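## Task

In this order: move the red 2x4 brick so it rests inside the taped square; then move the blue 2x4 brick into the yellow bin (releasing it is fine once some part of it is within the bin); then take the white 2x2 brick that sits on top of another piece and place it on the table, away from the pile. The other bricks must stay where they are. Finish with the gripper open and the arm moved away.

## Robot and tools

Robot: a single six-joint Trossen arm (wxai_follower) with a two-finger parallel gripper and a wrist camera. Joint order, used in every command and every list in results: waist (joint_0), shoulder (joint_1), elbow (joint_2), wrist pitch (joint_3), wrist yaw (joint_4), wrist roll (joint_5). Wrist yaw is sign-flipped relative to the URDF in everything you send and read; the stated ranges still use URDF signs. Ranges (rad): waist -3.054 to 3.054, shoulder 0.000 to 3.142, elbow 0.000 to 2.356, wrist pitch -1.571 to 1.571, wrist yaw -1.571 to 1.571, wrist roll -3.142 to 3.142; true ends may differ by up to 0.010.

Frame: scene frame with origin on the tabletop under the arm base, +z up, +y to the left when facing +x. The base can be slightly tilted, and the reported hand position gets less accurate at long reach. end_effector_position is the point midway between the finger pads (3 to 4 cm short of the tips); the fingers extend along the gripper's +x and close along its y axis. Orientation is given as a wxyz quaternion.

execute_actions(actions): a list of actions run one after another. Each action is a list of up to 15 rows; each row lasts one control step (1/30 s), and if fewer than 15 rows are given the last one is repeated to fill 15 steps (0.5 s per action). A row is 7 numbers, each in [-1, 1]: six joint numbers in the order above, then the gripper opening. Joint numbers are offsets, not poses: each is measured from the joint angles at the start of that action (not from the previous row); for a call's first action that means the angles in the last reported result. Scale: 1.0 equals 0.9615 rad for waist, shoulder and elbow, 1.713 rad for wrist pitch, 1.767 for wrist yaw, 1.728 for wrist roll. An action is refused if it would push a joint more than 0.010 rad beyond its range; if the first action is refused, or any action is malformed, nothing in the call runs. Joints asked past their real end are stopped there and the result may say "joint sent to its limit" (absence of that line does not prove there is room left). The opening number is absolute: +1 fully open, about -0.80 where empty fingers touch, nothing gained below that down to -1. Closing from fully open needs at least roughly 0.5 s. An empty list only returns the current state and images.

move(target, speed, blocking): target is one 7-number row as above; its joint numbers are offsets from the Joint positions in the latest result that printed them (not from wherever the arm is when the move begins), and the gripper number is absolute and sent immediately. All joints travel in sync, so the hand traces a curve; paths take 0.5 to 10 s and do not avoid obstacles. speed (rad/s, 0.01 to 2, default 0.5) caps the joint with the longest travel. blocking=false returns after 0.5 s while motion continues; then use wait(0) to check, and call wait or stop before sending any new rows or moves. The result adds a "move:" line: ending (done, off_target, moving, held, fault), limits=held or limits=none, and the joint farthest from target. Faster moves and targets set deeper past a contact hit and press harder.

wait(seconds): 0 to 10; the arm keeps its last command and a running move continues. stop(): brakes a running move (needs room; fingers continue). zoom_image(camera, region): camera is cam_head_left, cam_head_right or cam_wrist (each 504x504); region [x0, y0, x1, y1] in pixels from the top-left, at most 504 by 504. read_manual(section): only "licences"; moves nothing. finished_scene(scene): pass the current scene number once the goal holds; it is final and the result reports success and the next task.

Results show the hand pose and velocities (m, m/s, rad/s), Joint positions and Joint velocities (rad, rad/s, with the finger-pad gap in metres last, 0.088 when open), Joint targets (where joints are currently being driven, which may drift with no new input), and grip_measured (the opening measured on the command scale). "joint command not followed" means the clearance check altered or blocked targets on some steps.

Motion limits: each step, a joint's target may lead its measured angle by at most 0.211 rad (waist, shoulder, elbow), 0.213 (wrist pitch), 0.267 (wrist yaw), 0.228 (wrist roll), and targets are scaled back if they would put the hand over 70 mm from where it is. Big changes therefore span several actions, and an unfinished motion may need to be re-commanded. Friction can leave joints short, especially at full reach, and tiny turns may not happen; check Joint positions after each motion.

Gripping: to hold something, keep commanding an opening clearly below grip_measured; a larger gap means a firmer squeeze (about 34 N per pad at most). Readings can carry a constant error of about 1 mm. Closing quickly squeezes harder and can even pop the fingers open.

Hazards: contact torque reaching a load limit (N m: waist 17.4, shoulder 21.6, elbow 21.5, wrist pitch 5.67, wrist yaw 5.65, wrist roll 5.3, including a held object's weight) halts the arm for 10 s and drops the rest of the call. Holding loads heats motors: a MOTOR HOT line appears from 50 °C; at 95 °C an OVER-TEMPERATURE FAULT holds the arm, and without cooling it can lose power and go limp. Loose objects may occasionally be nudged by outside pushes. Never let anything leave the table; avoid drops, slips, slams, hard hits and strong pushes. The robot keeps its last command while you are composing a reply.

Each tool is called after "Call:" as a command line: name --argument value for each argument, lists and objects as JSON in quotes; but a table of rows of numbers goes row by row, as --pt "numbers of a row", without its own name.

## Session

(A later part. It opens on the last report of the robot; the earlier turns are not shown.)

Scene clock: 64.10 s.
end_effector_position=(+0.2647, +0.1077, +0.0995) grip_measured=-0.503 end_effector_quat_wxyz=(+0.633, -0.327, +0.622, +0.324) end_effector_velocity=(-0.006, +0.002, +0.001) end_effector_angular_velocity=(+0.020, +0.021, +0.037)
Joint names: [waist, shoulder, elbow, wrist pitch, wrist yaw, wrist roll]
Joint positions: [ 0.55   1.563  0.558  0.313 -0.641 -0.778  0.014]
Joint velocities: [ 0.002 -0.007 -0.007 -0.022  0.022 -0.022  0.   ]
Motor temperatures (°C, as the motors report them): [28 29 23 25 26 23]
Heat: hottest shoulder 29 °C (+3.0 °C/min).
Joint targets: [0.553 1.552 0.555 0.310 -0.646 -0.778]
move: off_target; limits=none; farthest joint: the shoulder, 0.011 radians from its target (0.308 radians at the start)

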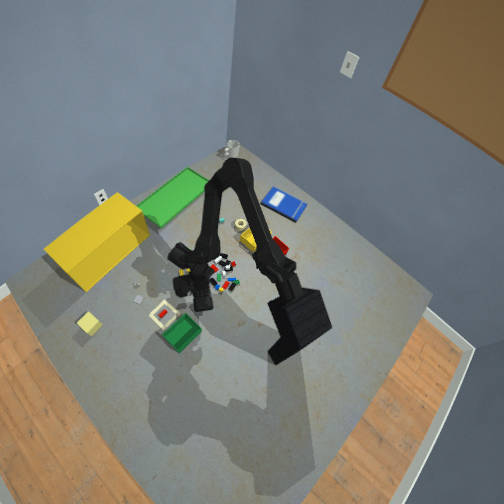

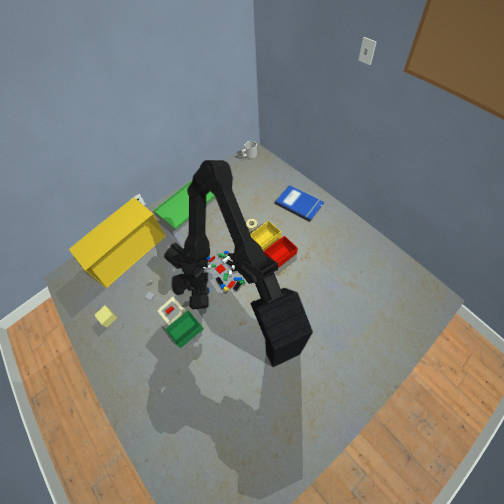

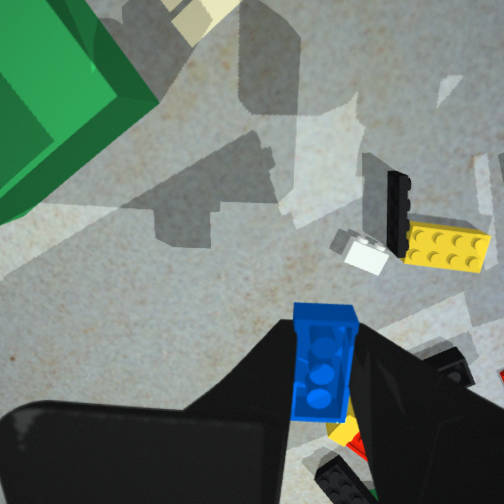

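Call:
move --target '[-0.595,-0.557,-0.009,-0.228,0.266,0.706,-0.56]' --speed 1.0

Scene clock: 69.00 s.
end_effector_position=(+0.2948, -0.0459, +0.1396) grip_measured=-0.503 end_effector_quat_wxyz=(+0.675, +0.213, +0.674, -0.212) end_effector_velocity=(-0.004, +0.003, -0.000) end_effector_angular_velocity=(+0.011, +0.010, +0.011)
Joint names: [waist, shoulder, elbow, wrist pitch, wrist yaw, wrist roll]
Joint positions: [-0.02   1.04   0.553 -0.074 -0.176  0.435  0.014]
Joint velocities: [ 0.002 -0.002 -0.007 -0.007  0.007 -0.007 -0.   ]
Motor temperatures (°C, as the motors report them): [27 29 23 25 26 23]
Heat: hottest shoulder 29 °C (+2.0 °C/min).
Joint targets: [-0.023 1.028 0.549 -0.077 -0.171 0.442]
move: off_target; limits=none; farthest joint: the shoulder, 0.012 radians from its target (0.536 radians at the start)

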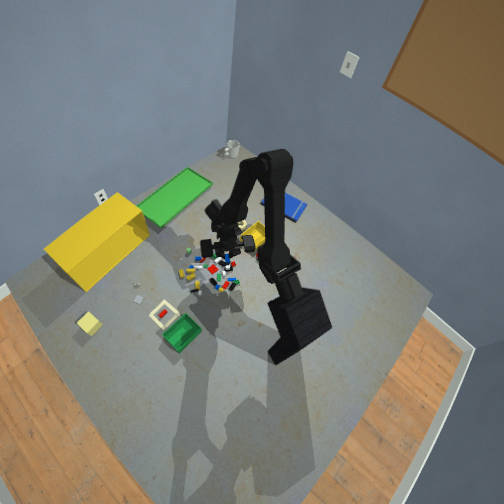

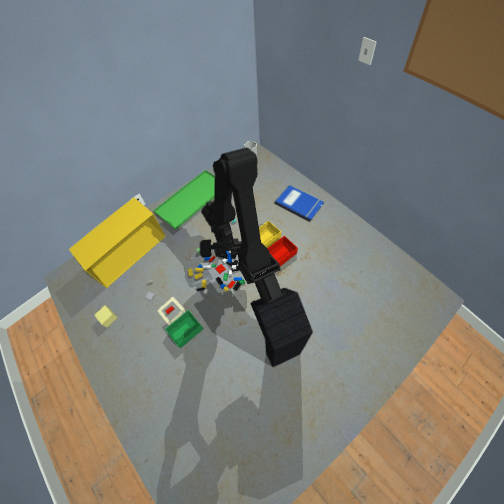

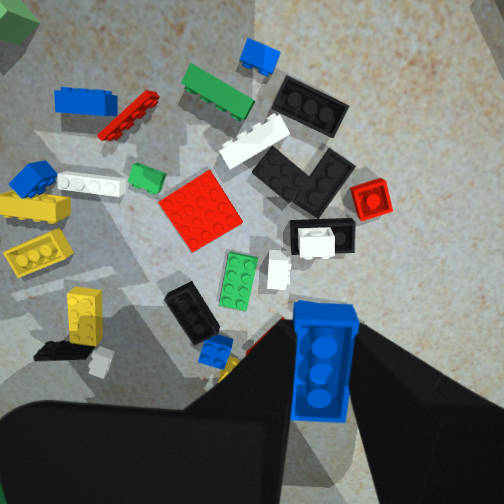

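Call:
move --target '[-0.781,0.31,0.476,-0.1355,0.36,0.319,-0.56]' --speed 0.9

Scene clock: 73.27 s.
end_effector_position=(+0.3197, -0.2340, +0.1392) grip_measured=-0.503 end_effector_quat_wxyz=(+0.499, +0.500, +0.501, -0.499) end_effector_velocity=(-0.002, -0.003, +0.002) end_effector_angular_velocity=(-0.011, +0.008, +0.002)
Joint names: [waist, shoulder, elbow, wrist pitch, wrist yaw, wrist roll]
Joint positions: [-0.768  1.326  1.004 -0.303  0.455  0.979  0.014]
Joint velocities: [-0.007 -0.002  0.002 -0.007 -0.007 -0.007 -0.   ]
Motor temperatures (°C, as the motors report them): [27 29 23 25 26 23]
Heat: hottest shoulder 29 °C (+2.0 °C/min).
Joint targets: [-0.771 1.338 1.011 -0.306 0.460 0.986]
move: off_target; limits=none; farthest joint: the shoulder, 0.012 radians from its target (0.299 radians at the start)

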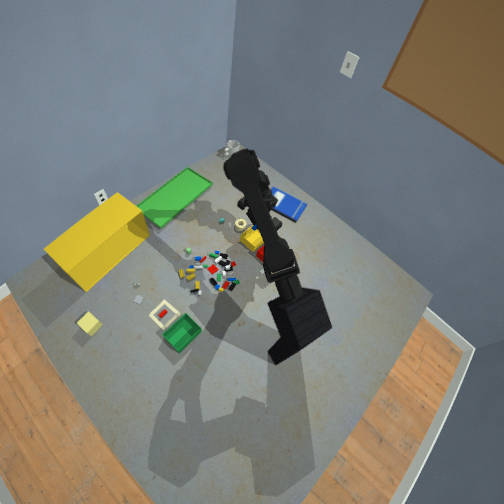

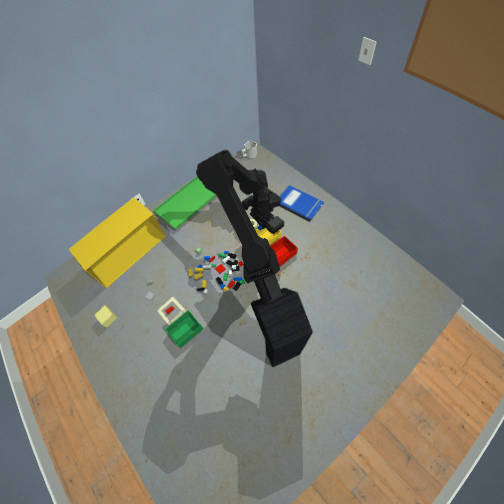

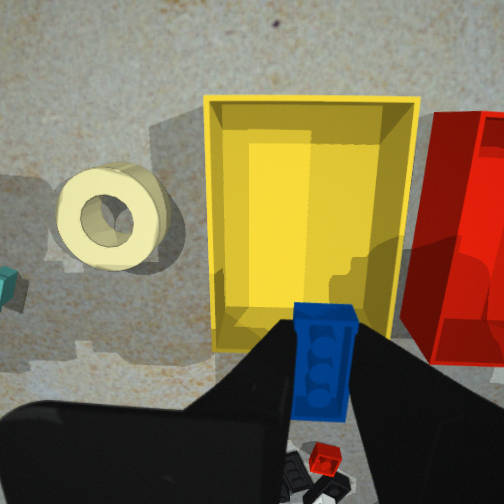

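Call:
move --target '[0.090,0.330,0.108,0.1365,-0.042,0.035,-0.56]' --speed 0.35

Scene clock: 77.80 s.
end_effector_position=(+0.3194, -0.2462, +0.0531) grip_measured=-0.503 end_effector_quat_wxyz=(+0.500, +0.500, +0.501, -0.499) end_effector_velocity=(-0.002, -0.001, +0.001) end_effector_angular_velocity=(+0.004, +0.004, +0.001)
Joint names: [waist, shoulder, elbow, wrist pitch, wrist yaw, wrist roll]
Joint positions: [-0.683  1.632  1.103 -0.072  0.386  1.032  0.014]
Joint velocities: [-0.007 -0.002 -0.002 -0.007  0.007 -0.007 -0.   ]
Motor temperatures (°C, as the motors report them): [27 29 23 25 26 23]
Heat: hottest shoulder 29 °C (+2.0 °C/min).
Joint targets: [-0.681 1.644 1.108 -0.069 0.381 1.039]
move: off_target; limits=none; farthest joint: the shoulder, 0.011 radians from its target (0.316 radians at the start)

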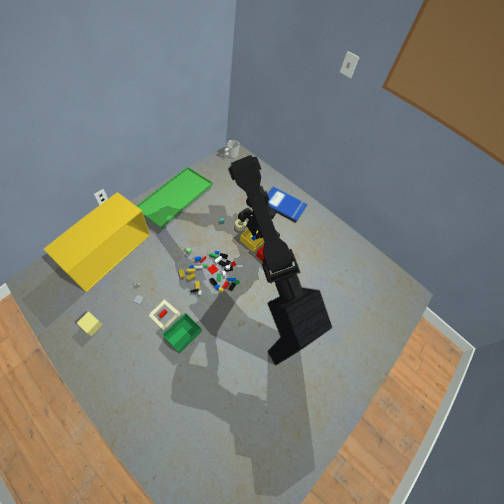

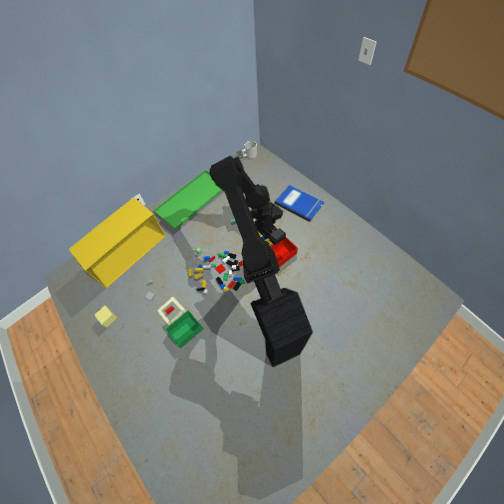

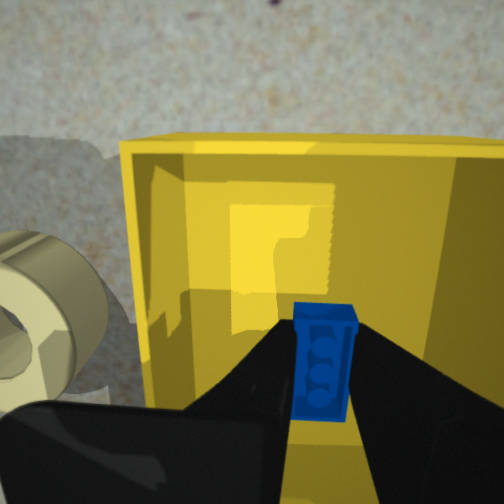

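Call:
execute_actions --actions '[[[0,0,0,0,0,0,-0.52],[0,0,0,0,0,0,-0.5],[0,0,0,0,0,0,-0.47],[0,0,0,0,0,0,-0.44],[0,0,0,0,0,0,-0.4],[0,0,0,0,0,0,-0.36],[0,0,0,0,0,0,-0.33]]]'

Call:
move --target '[-0.075,-0.27,-0.09,-0.11,0.035,0,-0.33]' --speed 0.5

Scene clock: 79.90 s.
end_effector_position=(+0.3195, -0.2463, +0.0530) grip_measured=-0.334 end_effector_quat_wxyz=(+0.500, +0.500, +0.501, -0.499) end_effector_velocity=(-0.002, -0.003, +0.003) end_effector_angular_velocity=(-0.011, +0.007, +0.003)
Joint names: [waist, shoulder, elbow, wrist pitch, wrist yaw, wrist roll]
Joint positions: [-0.683  1.633  1.104 -0.072  0.386  1.032  0.023]
Joint velocities: [-0.007 -0.007 -0.002 -0.007 -0.007 -0.007  0.002]
Motor temperatures (°C, as the motors report them): [27 30 23 25 26 23]
Heat: hottest shoulder 30 °C (+2.0 °C/min).
Joint targets: [-0.683 1.633 1.103 -0.072 0.386 1.032]

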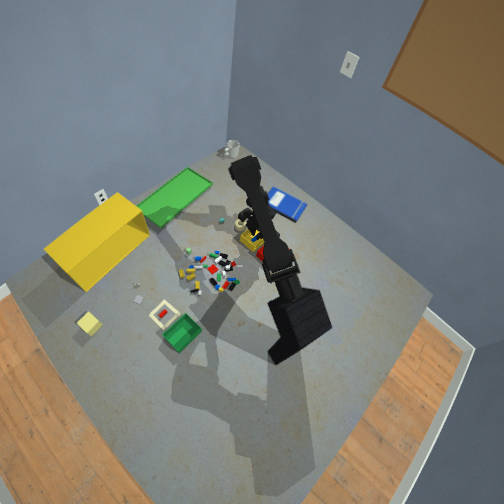

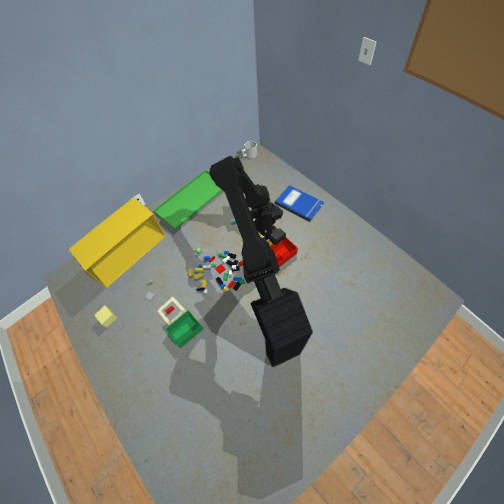

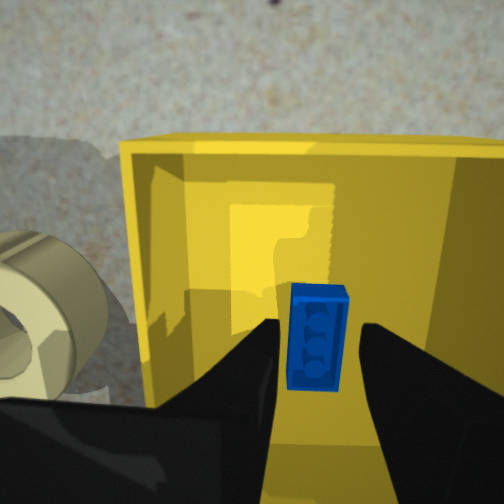

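Scene clock: 80.97 s.
end_effector_position=(+0.3199, -0.2377, +0.1227) grip_measured=-0.330 end_effector_quat_wxyz=(+0.487, +0.511, +0.491, -0.510) end_effector_velocity=(-0.001, -0.000, +0.003) end_effector_angular_velocity=(+0.001, -0.000, +0.002)
Joint names: [waist, shoulder, elbow, wrist pitch, wrist yaw, wrist roll]
Joint positions: [-0.752  1.387  1.022 -0.258  0.443  1.032  0.023]
Joint velocities: [-0.007 -0.007 -0.002 -0.007  0.007 -0.007  0.   ]
Motor temperatures (°C, as the motors report them): [27 30 23 25 26 23]
Heat: hottest shoulder 30 °C (+2.0 °C/min).
Joint targets: [-0.755 1.373 1.017 -0.261 0.448 1.032]
move: off_target; limits=none; farthest joint: the shoulder, 0.014 radians from its target (0.259 radians at the start)

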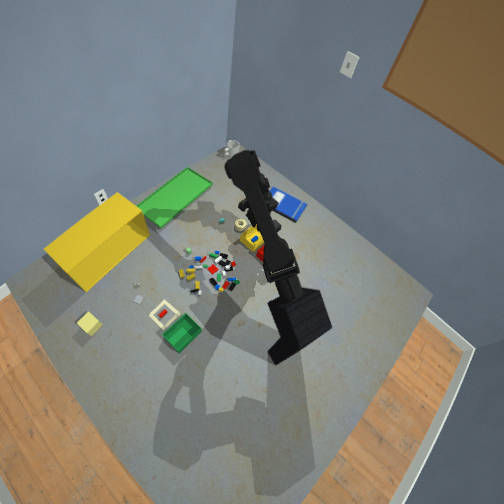

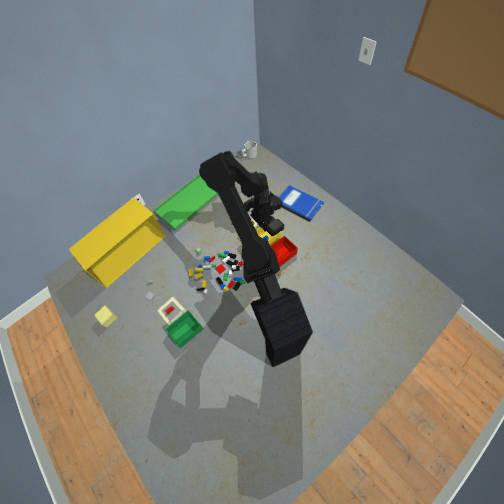

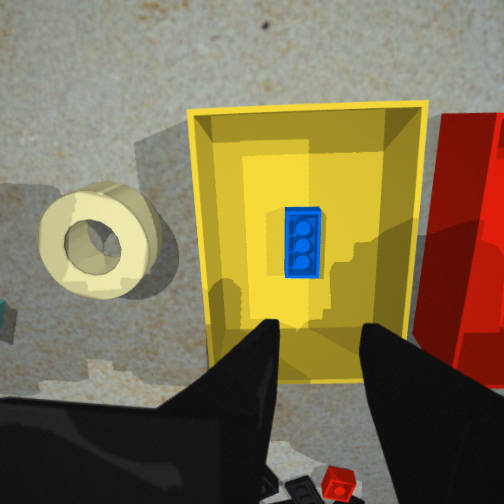

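Call:
move --target '[0.689,-0.141,-0.454,0.221,-0.318,-0.394,-0.15]' --speed 0.8

Scene clock: 83.97 s.
end_effector_position=(+0.2954, -0.0544, +0.0945) grip_measured=-0.150 end_effector_quat_wxyz=(+0.678, +0.200, +0.679, -0.199) end_effector_velocity=(-0.005, +0.003, +0.001) end_effector_angular_velocity=(+0.012, +0.010, +0.010)
Joint names: [waist, shoulder, elbow, wrist pitch, wrist yaw, wrist roll]
Joint positions: [-0.092  1.264  0.589  0.118 -0.114  0.359  0.032]
Joint velocities: [ 0.002 -0.007 -0.012 -0.007  0.007 -0.007 -0.   ]
Motor temperatures (°C, as the motors report them): [26 30 23 25 26 23]
Heat: hottest shoulder 30 °C (+2.0 °C/min).
Joint targets: [-0.090 1.252 0.585 0.121 -0.119 0.352]
move: off_target; limits=none; farthest joint: the shoulder, 0.013 radians from its target (0.136 radians at the start)

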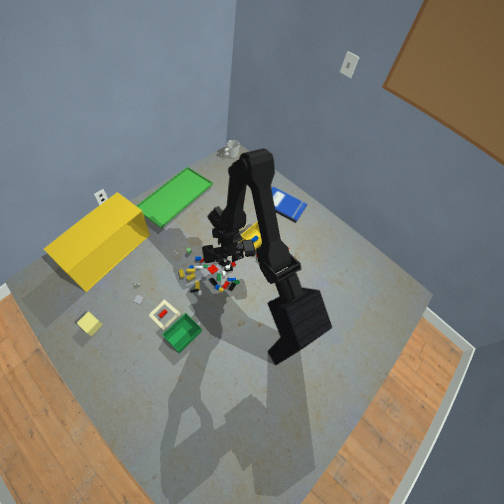

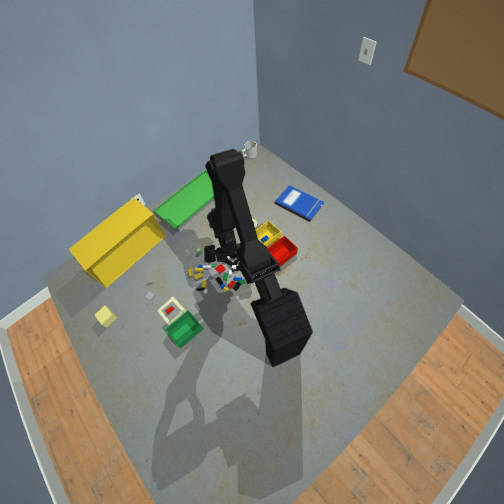

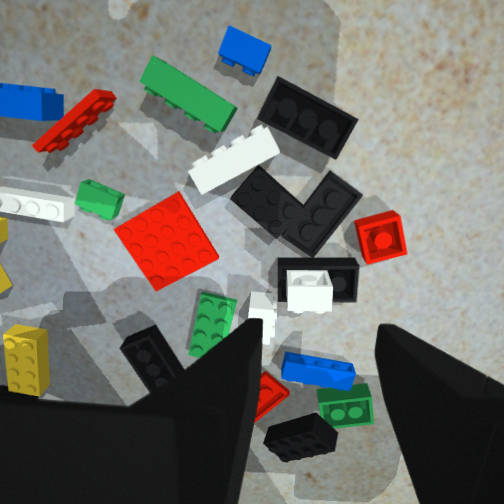

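Call:
zoom_image --camera "cam_wrist" --region '[240, 230, 400, 350]'

Region (240, 230, 400, 350) of cam_wrist's 504x504 image, scaled by 3.150, with more detail than that image has; it fills the top 378 rows of this view, and the rest is white.

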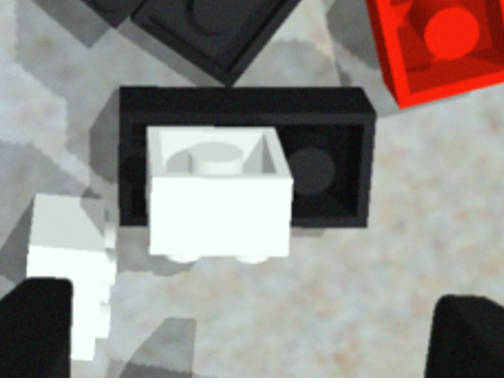

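Call:
move --target '[-0.023,0.240,0.0665,0.0965,0.012,-0.033,-0.25]' --speed 0.22

Scene clock: 89.60 s.
end_effector_position=(+0.2953, -0.0545, +0.0503) grip_measured=-0.250 end_effector_quat_wxyz=(+0.682, +0.187, +0.682, -0.186) end_effector_velocity=(-0.001, +0.003, +0.000) end_effector_angular_velocity=(+0.021, +0.003, +0.007)
Joint names: [waist, shoulder, elbow, wrist pitch, wrist yaw, wrist roll]
Joint positions: [-0.112  1.484  0.65   0.28  -0.098  0.309  0.027]
Joint velocities: [-0.002 -0.002 -0.002 -0.007  0.022 -0.007  0.   ]
Motor temperatures (°C, as the motors report them): [26 31 23 25 26 23]
Heat: hottest shoulder 31 °C (+3.0 °C/min).
Joint targets: [-0.114 1.495 0.653 0.283 -0.093 0.302]
move: done; limits=none; farthest joint: the shoulder, 0.010 radians from its target (0.231 radians at the start)

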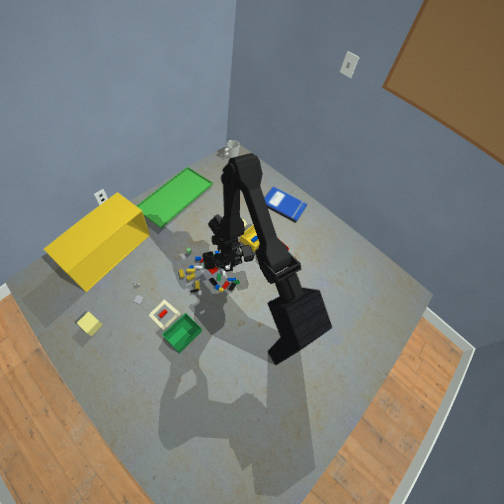

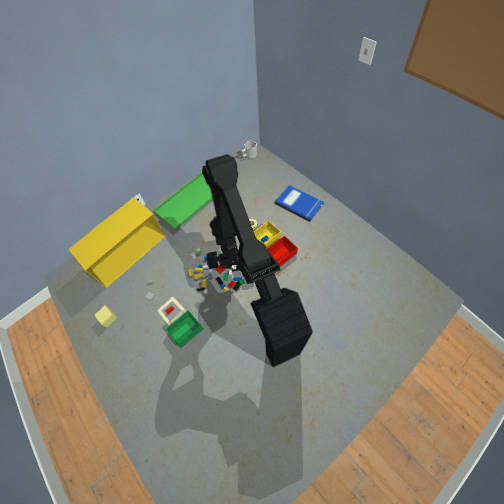

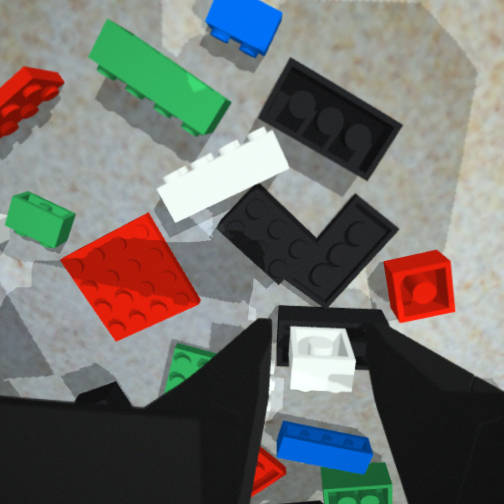

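Call:
execute_actions --actions '[[[0,0,0,0,0,0,-0.28],[0,0,0,0,0,0,-0.31],[0,0,0,0,0,0,-0.34],[0,0,0,0,0,0,-0.37],[0,0,0,0,0,0,-0.4],[0,0,0,0,0,0,-0.42],[0,0,0,0,0,0,-0.44],[0,0,0,0,0,0,-0.46],[0,0,0,0,0,0,-0.48],[0,0,0,0,0,0,-0.5],[0,0,0,0,0,0,-0.52],[0,0,0,0,0,0,-0.54],[0,0,0,0,0,0,-0.55]]]'

Call:
move --target '[0.016,-0.165,-0.047,-0.065,-0.008,0,-0.55]' --speed 0.25

Scene clock: 93.47 s.
end_effector_position=(+0.2953, -0.0547, +0.0501) grip_measured=-0.504 end_effector_quat_wxyz=(+0.682, +0.187, +0.682, -0.186) end_effector_velocity=(-0.002, +0.001, +0.000) end_effector_angular_velocity=(+0.007, +0.006, +0.007)
Joint names: [waist, shoulder, elbow, wrist pitch, wrist yaw, wrist roll]
Joint positions: [-0.112  1.485  0.65   0.28  -0.098  0.308  0.014]
Joint velocities: [-0.002 -0.002 -0.002 -0.007  0.007 -0.007 -0.002]
Motor temperatures (°C, as the motors report them): [26 30 23 25 26 23]
Heat: hottest shoulder 30 °C (+2.0 °C/min).
Joint targets: [-0.112 1.484 0.650 0.279 -0.098 0.309]

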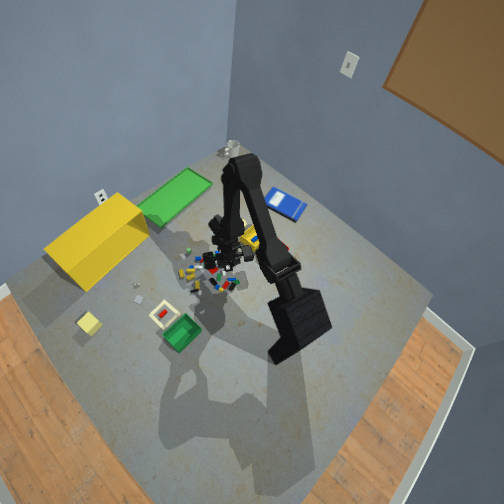

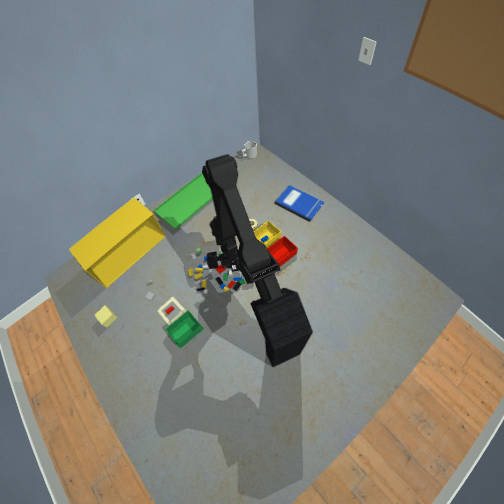

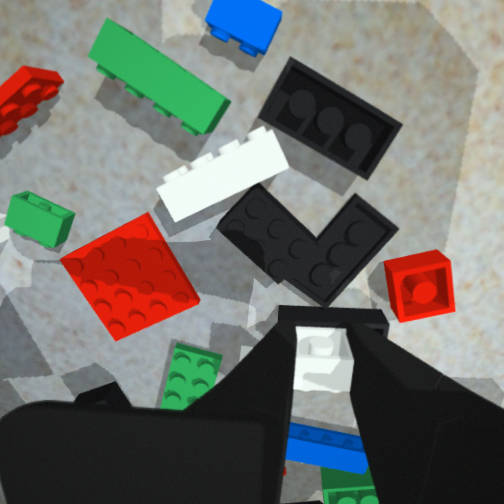

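Scene clock: 94.57 s.
end_effector_position=(+0.2956, -0.0543, +0.0797) grip_measured=-0.506 end_effector_quat_wxyz=(+0.681, +0.185, +0.684, -0.183) end_effector_velocity=(-0.004, +0.001, +0.000) end_effector_angular_velocity=(+0.008, +0.011, +0.007)
Joint names: [waist, shoulder, elbow, wrist pitch, wrist yaw, wrist roll]
Joint positions: [-0.099  1.339  0.608  0.172 -0.107  0.308  0.014]
Joint velocities: [-0.002 -0.002 -0.007 -0.007  0.007 -0.007  0.   ]
Motor temperatures (°C, as the motors report them): [26 31 23 25 26 23]
Heat: hottest shoulder 31 °C (+3.0 °C/min).
Joint targets: [-0.097 1.326 0.605 0.168 -0.112 0.308]
move: off_target; limits=none; farthest joint: the shoulder, 0.013 radians from its target (0.159 radians at the start)

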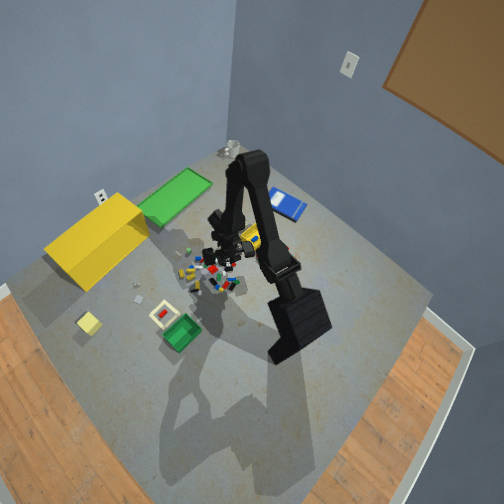

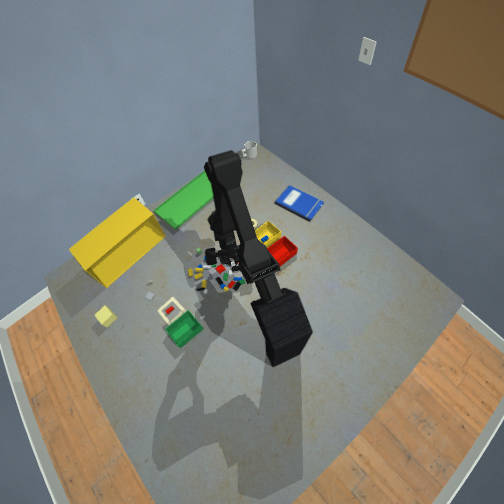

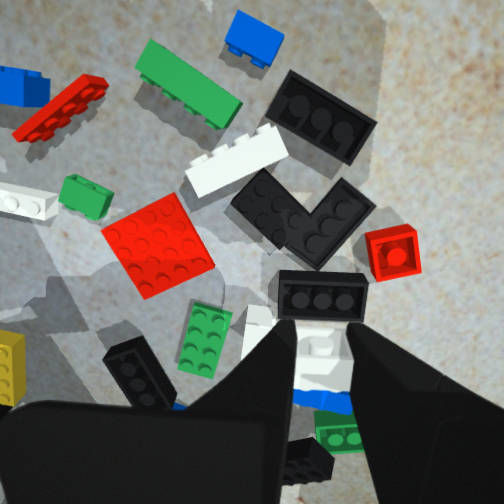

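Call:
move --target '[-0.322,0.198,0.009,0.103,0.150,0,-0.55]' --speed 0.35

Scene clock: 98.73 s.
end_effector_position=(+0.2599, -0.1242, +0.0461) grip_measured=-0.506 end_effector_quat_wxyz=(+0.665, +0.239, +0.666, -0.238) end_effector_velocity=(-0.007, +0.001, +0.000) end_effector_angular_velocity=(+0.020, +0.019, -0.003)
Joint names: [waist, shoulder, elbow, wrist pitch, wrist yaw, wrist roll]
Joint positions: [-0.406  1.519  0.614  0.344  0.153  0.308  0.014]
Joint velocities: [-0.012  0.002 -0.002 -0.022  0.022 -0.007 -0.   ]
Motor temperatures (°C, as the motors report them): [25 31 23 25 26 23]
Heat: hottest shoulder 31 °C (+3.0 °C/min).
Joint targets: [-0.409 1.530 0.617 0.348 0.158 0.308]
move: done; limits=none; farthest joint: the shoulder, 0.010 radians from its target (0.191 radians at the start)

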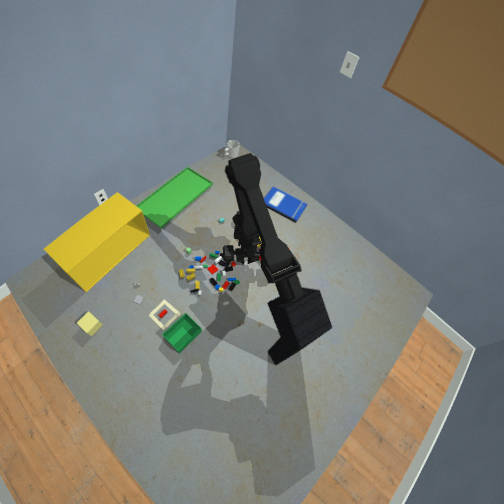

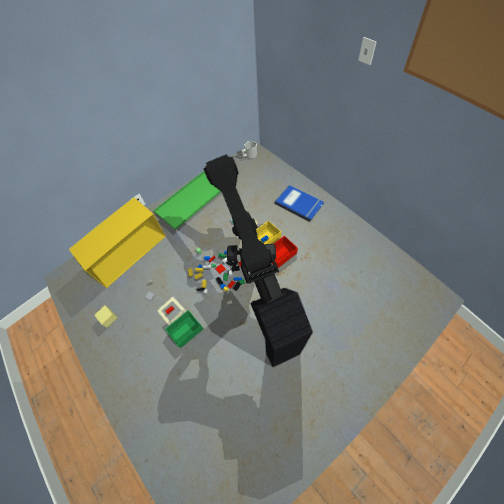

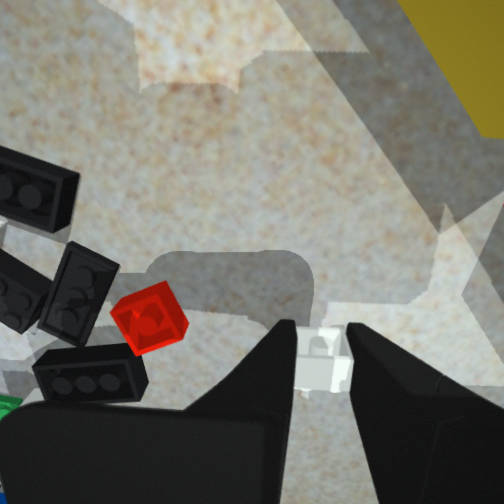

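Call:
move --target '[0.005,0.042,0.0135,0.014,-0.003,0,-0.55]' --speed 0.07

Call:
execute_actions --actions '[[[0,0,0,0,0,0,-0.52],[0,0,0,0,0,0,-0.5],[0,0,0,0,0,0,-0.48],[0,0,0,0,0,0,-0.46],[0,0,0,0,0,0,-0.43],[0,0,0,0,0,0,-0.4],[0,0,0,0,0,0,-0.36],[0,0,0,0,0,0,-0.32],[0,0,0,0,0,0,-0.28],[0,0,0,0,0,0,-0.25]]]'

Scene clock: 102.07 s.
end_effector_position=(+0.2594, -0.1240, +0.0402) grip_measured=-0.506 end_effector_quat_wxyz=(+0.665, +0.239, +0.667, -0.237) end_effector_velocity=(+0.001, -0.000, +0.001) end_effector_angular_velocity=(+0.002, -0.009, +0.022)
Joint names: [waist, shoulder, elbow, wrist pitch, wrist yaw, wrist roll]
Joint positions: [-0.403  1.549  0.624  0.365  0.153  0.308  0.014]
Joint velocities: [-0.002 -0.002 -0.002  0.007  0.007 -0.022  0.   ]
Motor temperatures (°C, as the motors report them): [25 30 23 25 26 23]
Heat: hottest shoulder 30 °C (+2.0 °C/min).
Joint targets: [-0.401 1.560 0.627 0.368 0.148 0.308]
move: done; limits=none; farthest joint: the shoulder, 0.010 radians from its target (0.040 radians at the start)

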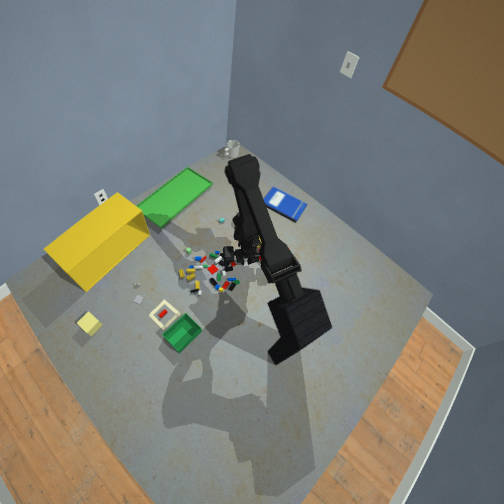

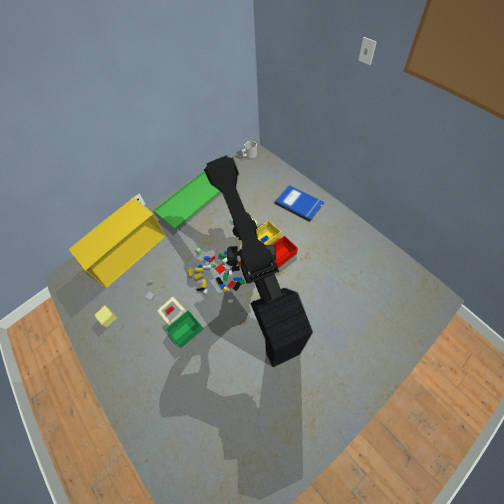

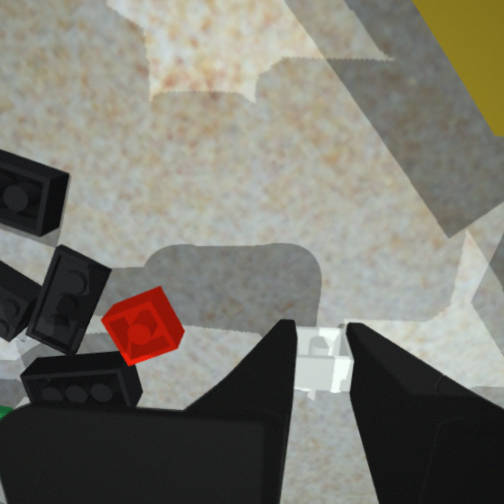

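Scene clock: 102.57 s.
end_effector_position=(+0.2594, -0.1240, +0.0402) grip_measured=-0.262 end_effector_quat_wxyz=(+0.665, +0.239, +0.667, -0.237) end_effector_velocity=(-0.003, -0.001, +0.001) end_effector_angular_velocity=(-0.006, +0.010, +0.005)
Joint names: [waist, shoulder, elbow, wrist pitch, wrist yaw, wrist roll]
Joint positions: [-0.403  1.549  0.624  0.365  0.153  0.308  0.026]
Joint velocities: [-0.002 -0.002 -0.002 -0.007 -0.007 -0.007  0.007]
Motor temperatures (°C, as the motors report them): [25 30 23 25 26 23]
Heat: hottest shoulder 30 °C (+2.0 °C/min).
Joint targets: [-0.403 1.549 0.624 0.365 0.153 0.308]

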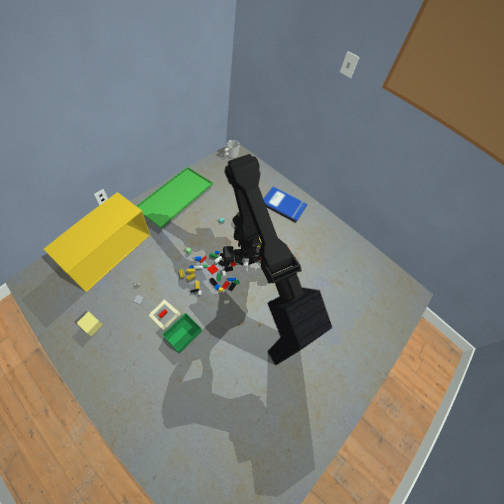

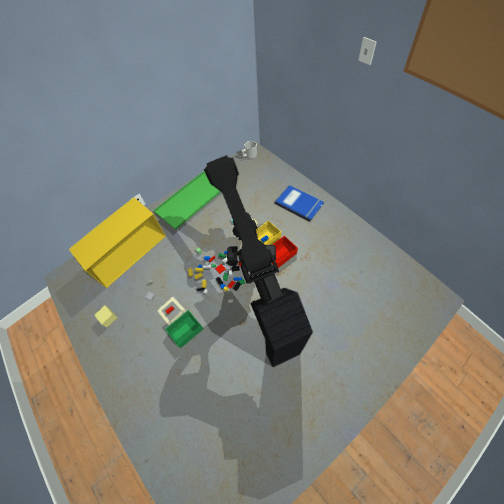

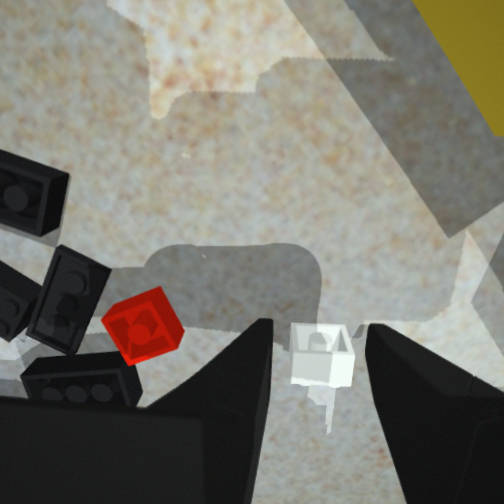

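Call:
move --target '[-0.06,-0.72,-0.11,-0.33,0.03,0,-0.25]' --speed 0.7

Scene clock: 104.77 s.
end_effector_position=(+0.2697, -0.1164, +0.1705) grip_measured=-0.250 end_effector_quat_wxyz=(+0.670, +0.248, +0.655, -0.245) end_effector_velocity=(-0.003, +0.002, +0.001) end_effector_angular_velocity=(+0.011, +0.013, +0.018)
Joint names: [waist, shoulder, elbow, wrist pitch, wrist yaw, wrist roll]
Joint positions: [-0.459  0.868  0.523 -0.197  0.201  0.308  0.027]
Joint velocities: [-0.002 -0.002  0.002 -0.022  0.007 -0.022 -0.   ]
Motor temperatures (°C, as the motors report them): [25 31 23 25 26 23]
Heat: hottest shoulder 31 °C (+3.0 °C/min).
Joint targets: [-0.461 0.857 0.518 -0.200 0.206 0.308]
move: off_target; limits=none; farthest joint: the shoulder, 0.012 radians from its target (0.693 radians at the start)

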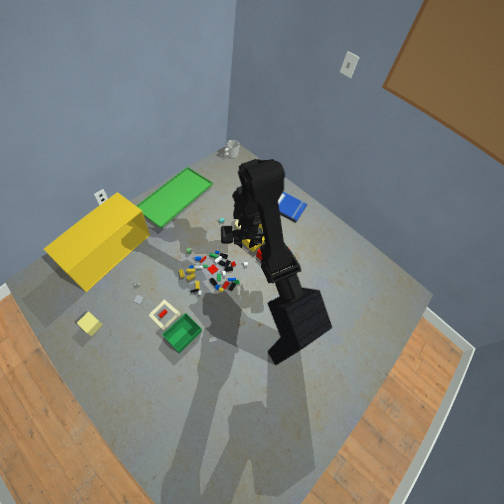

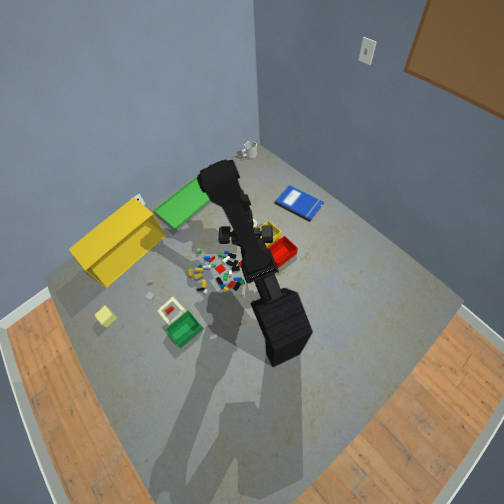

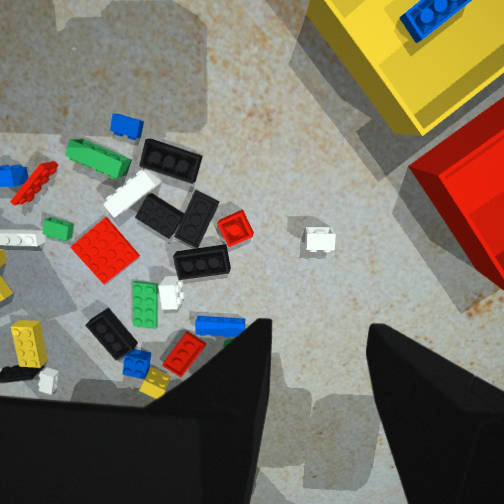

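Call:
finished_scene --scene 2

The scene is finished: the task was done.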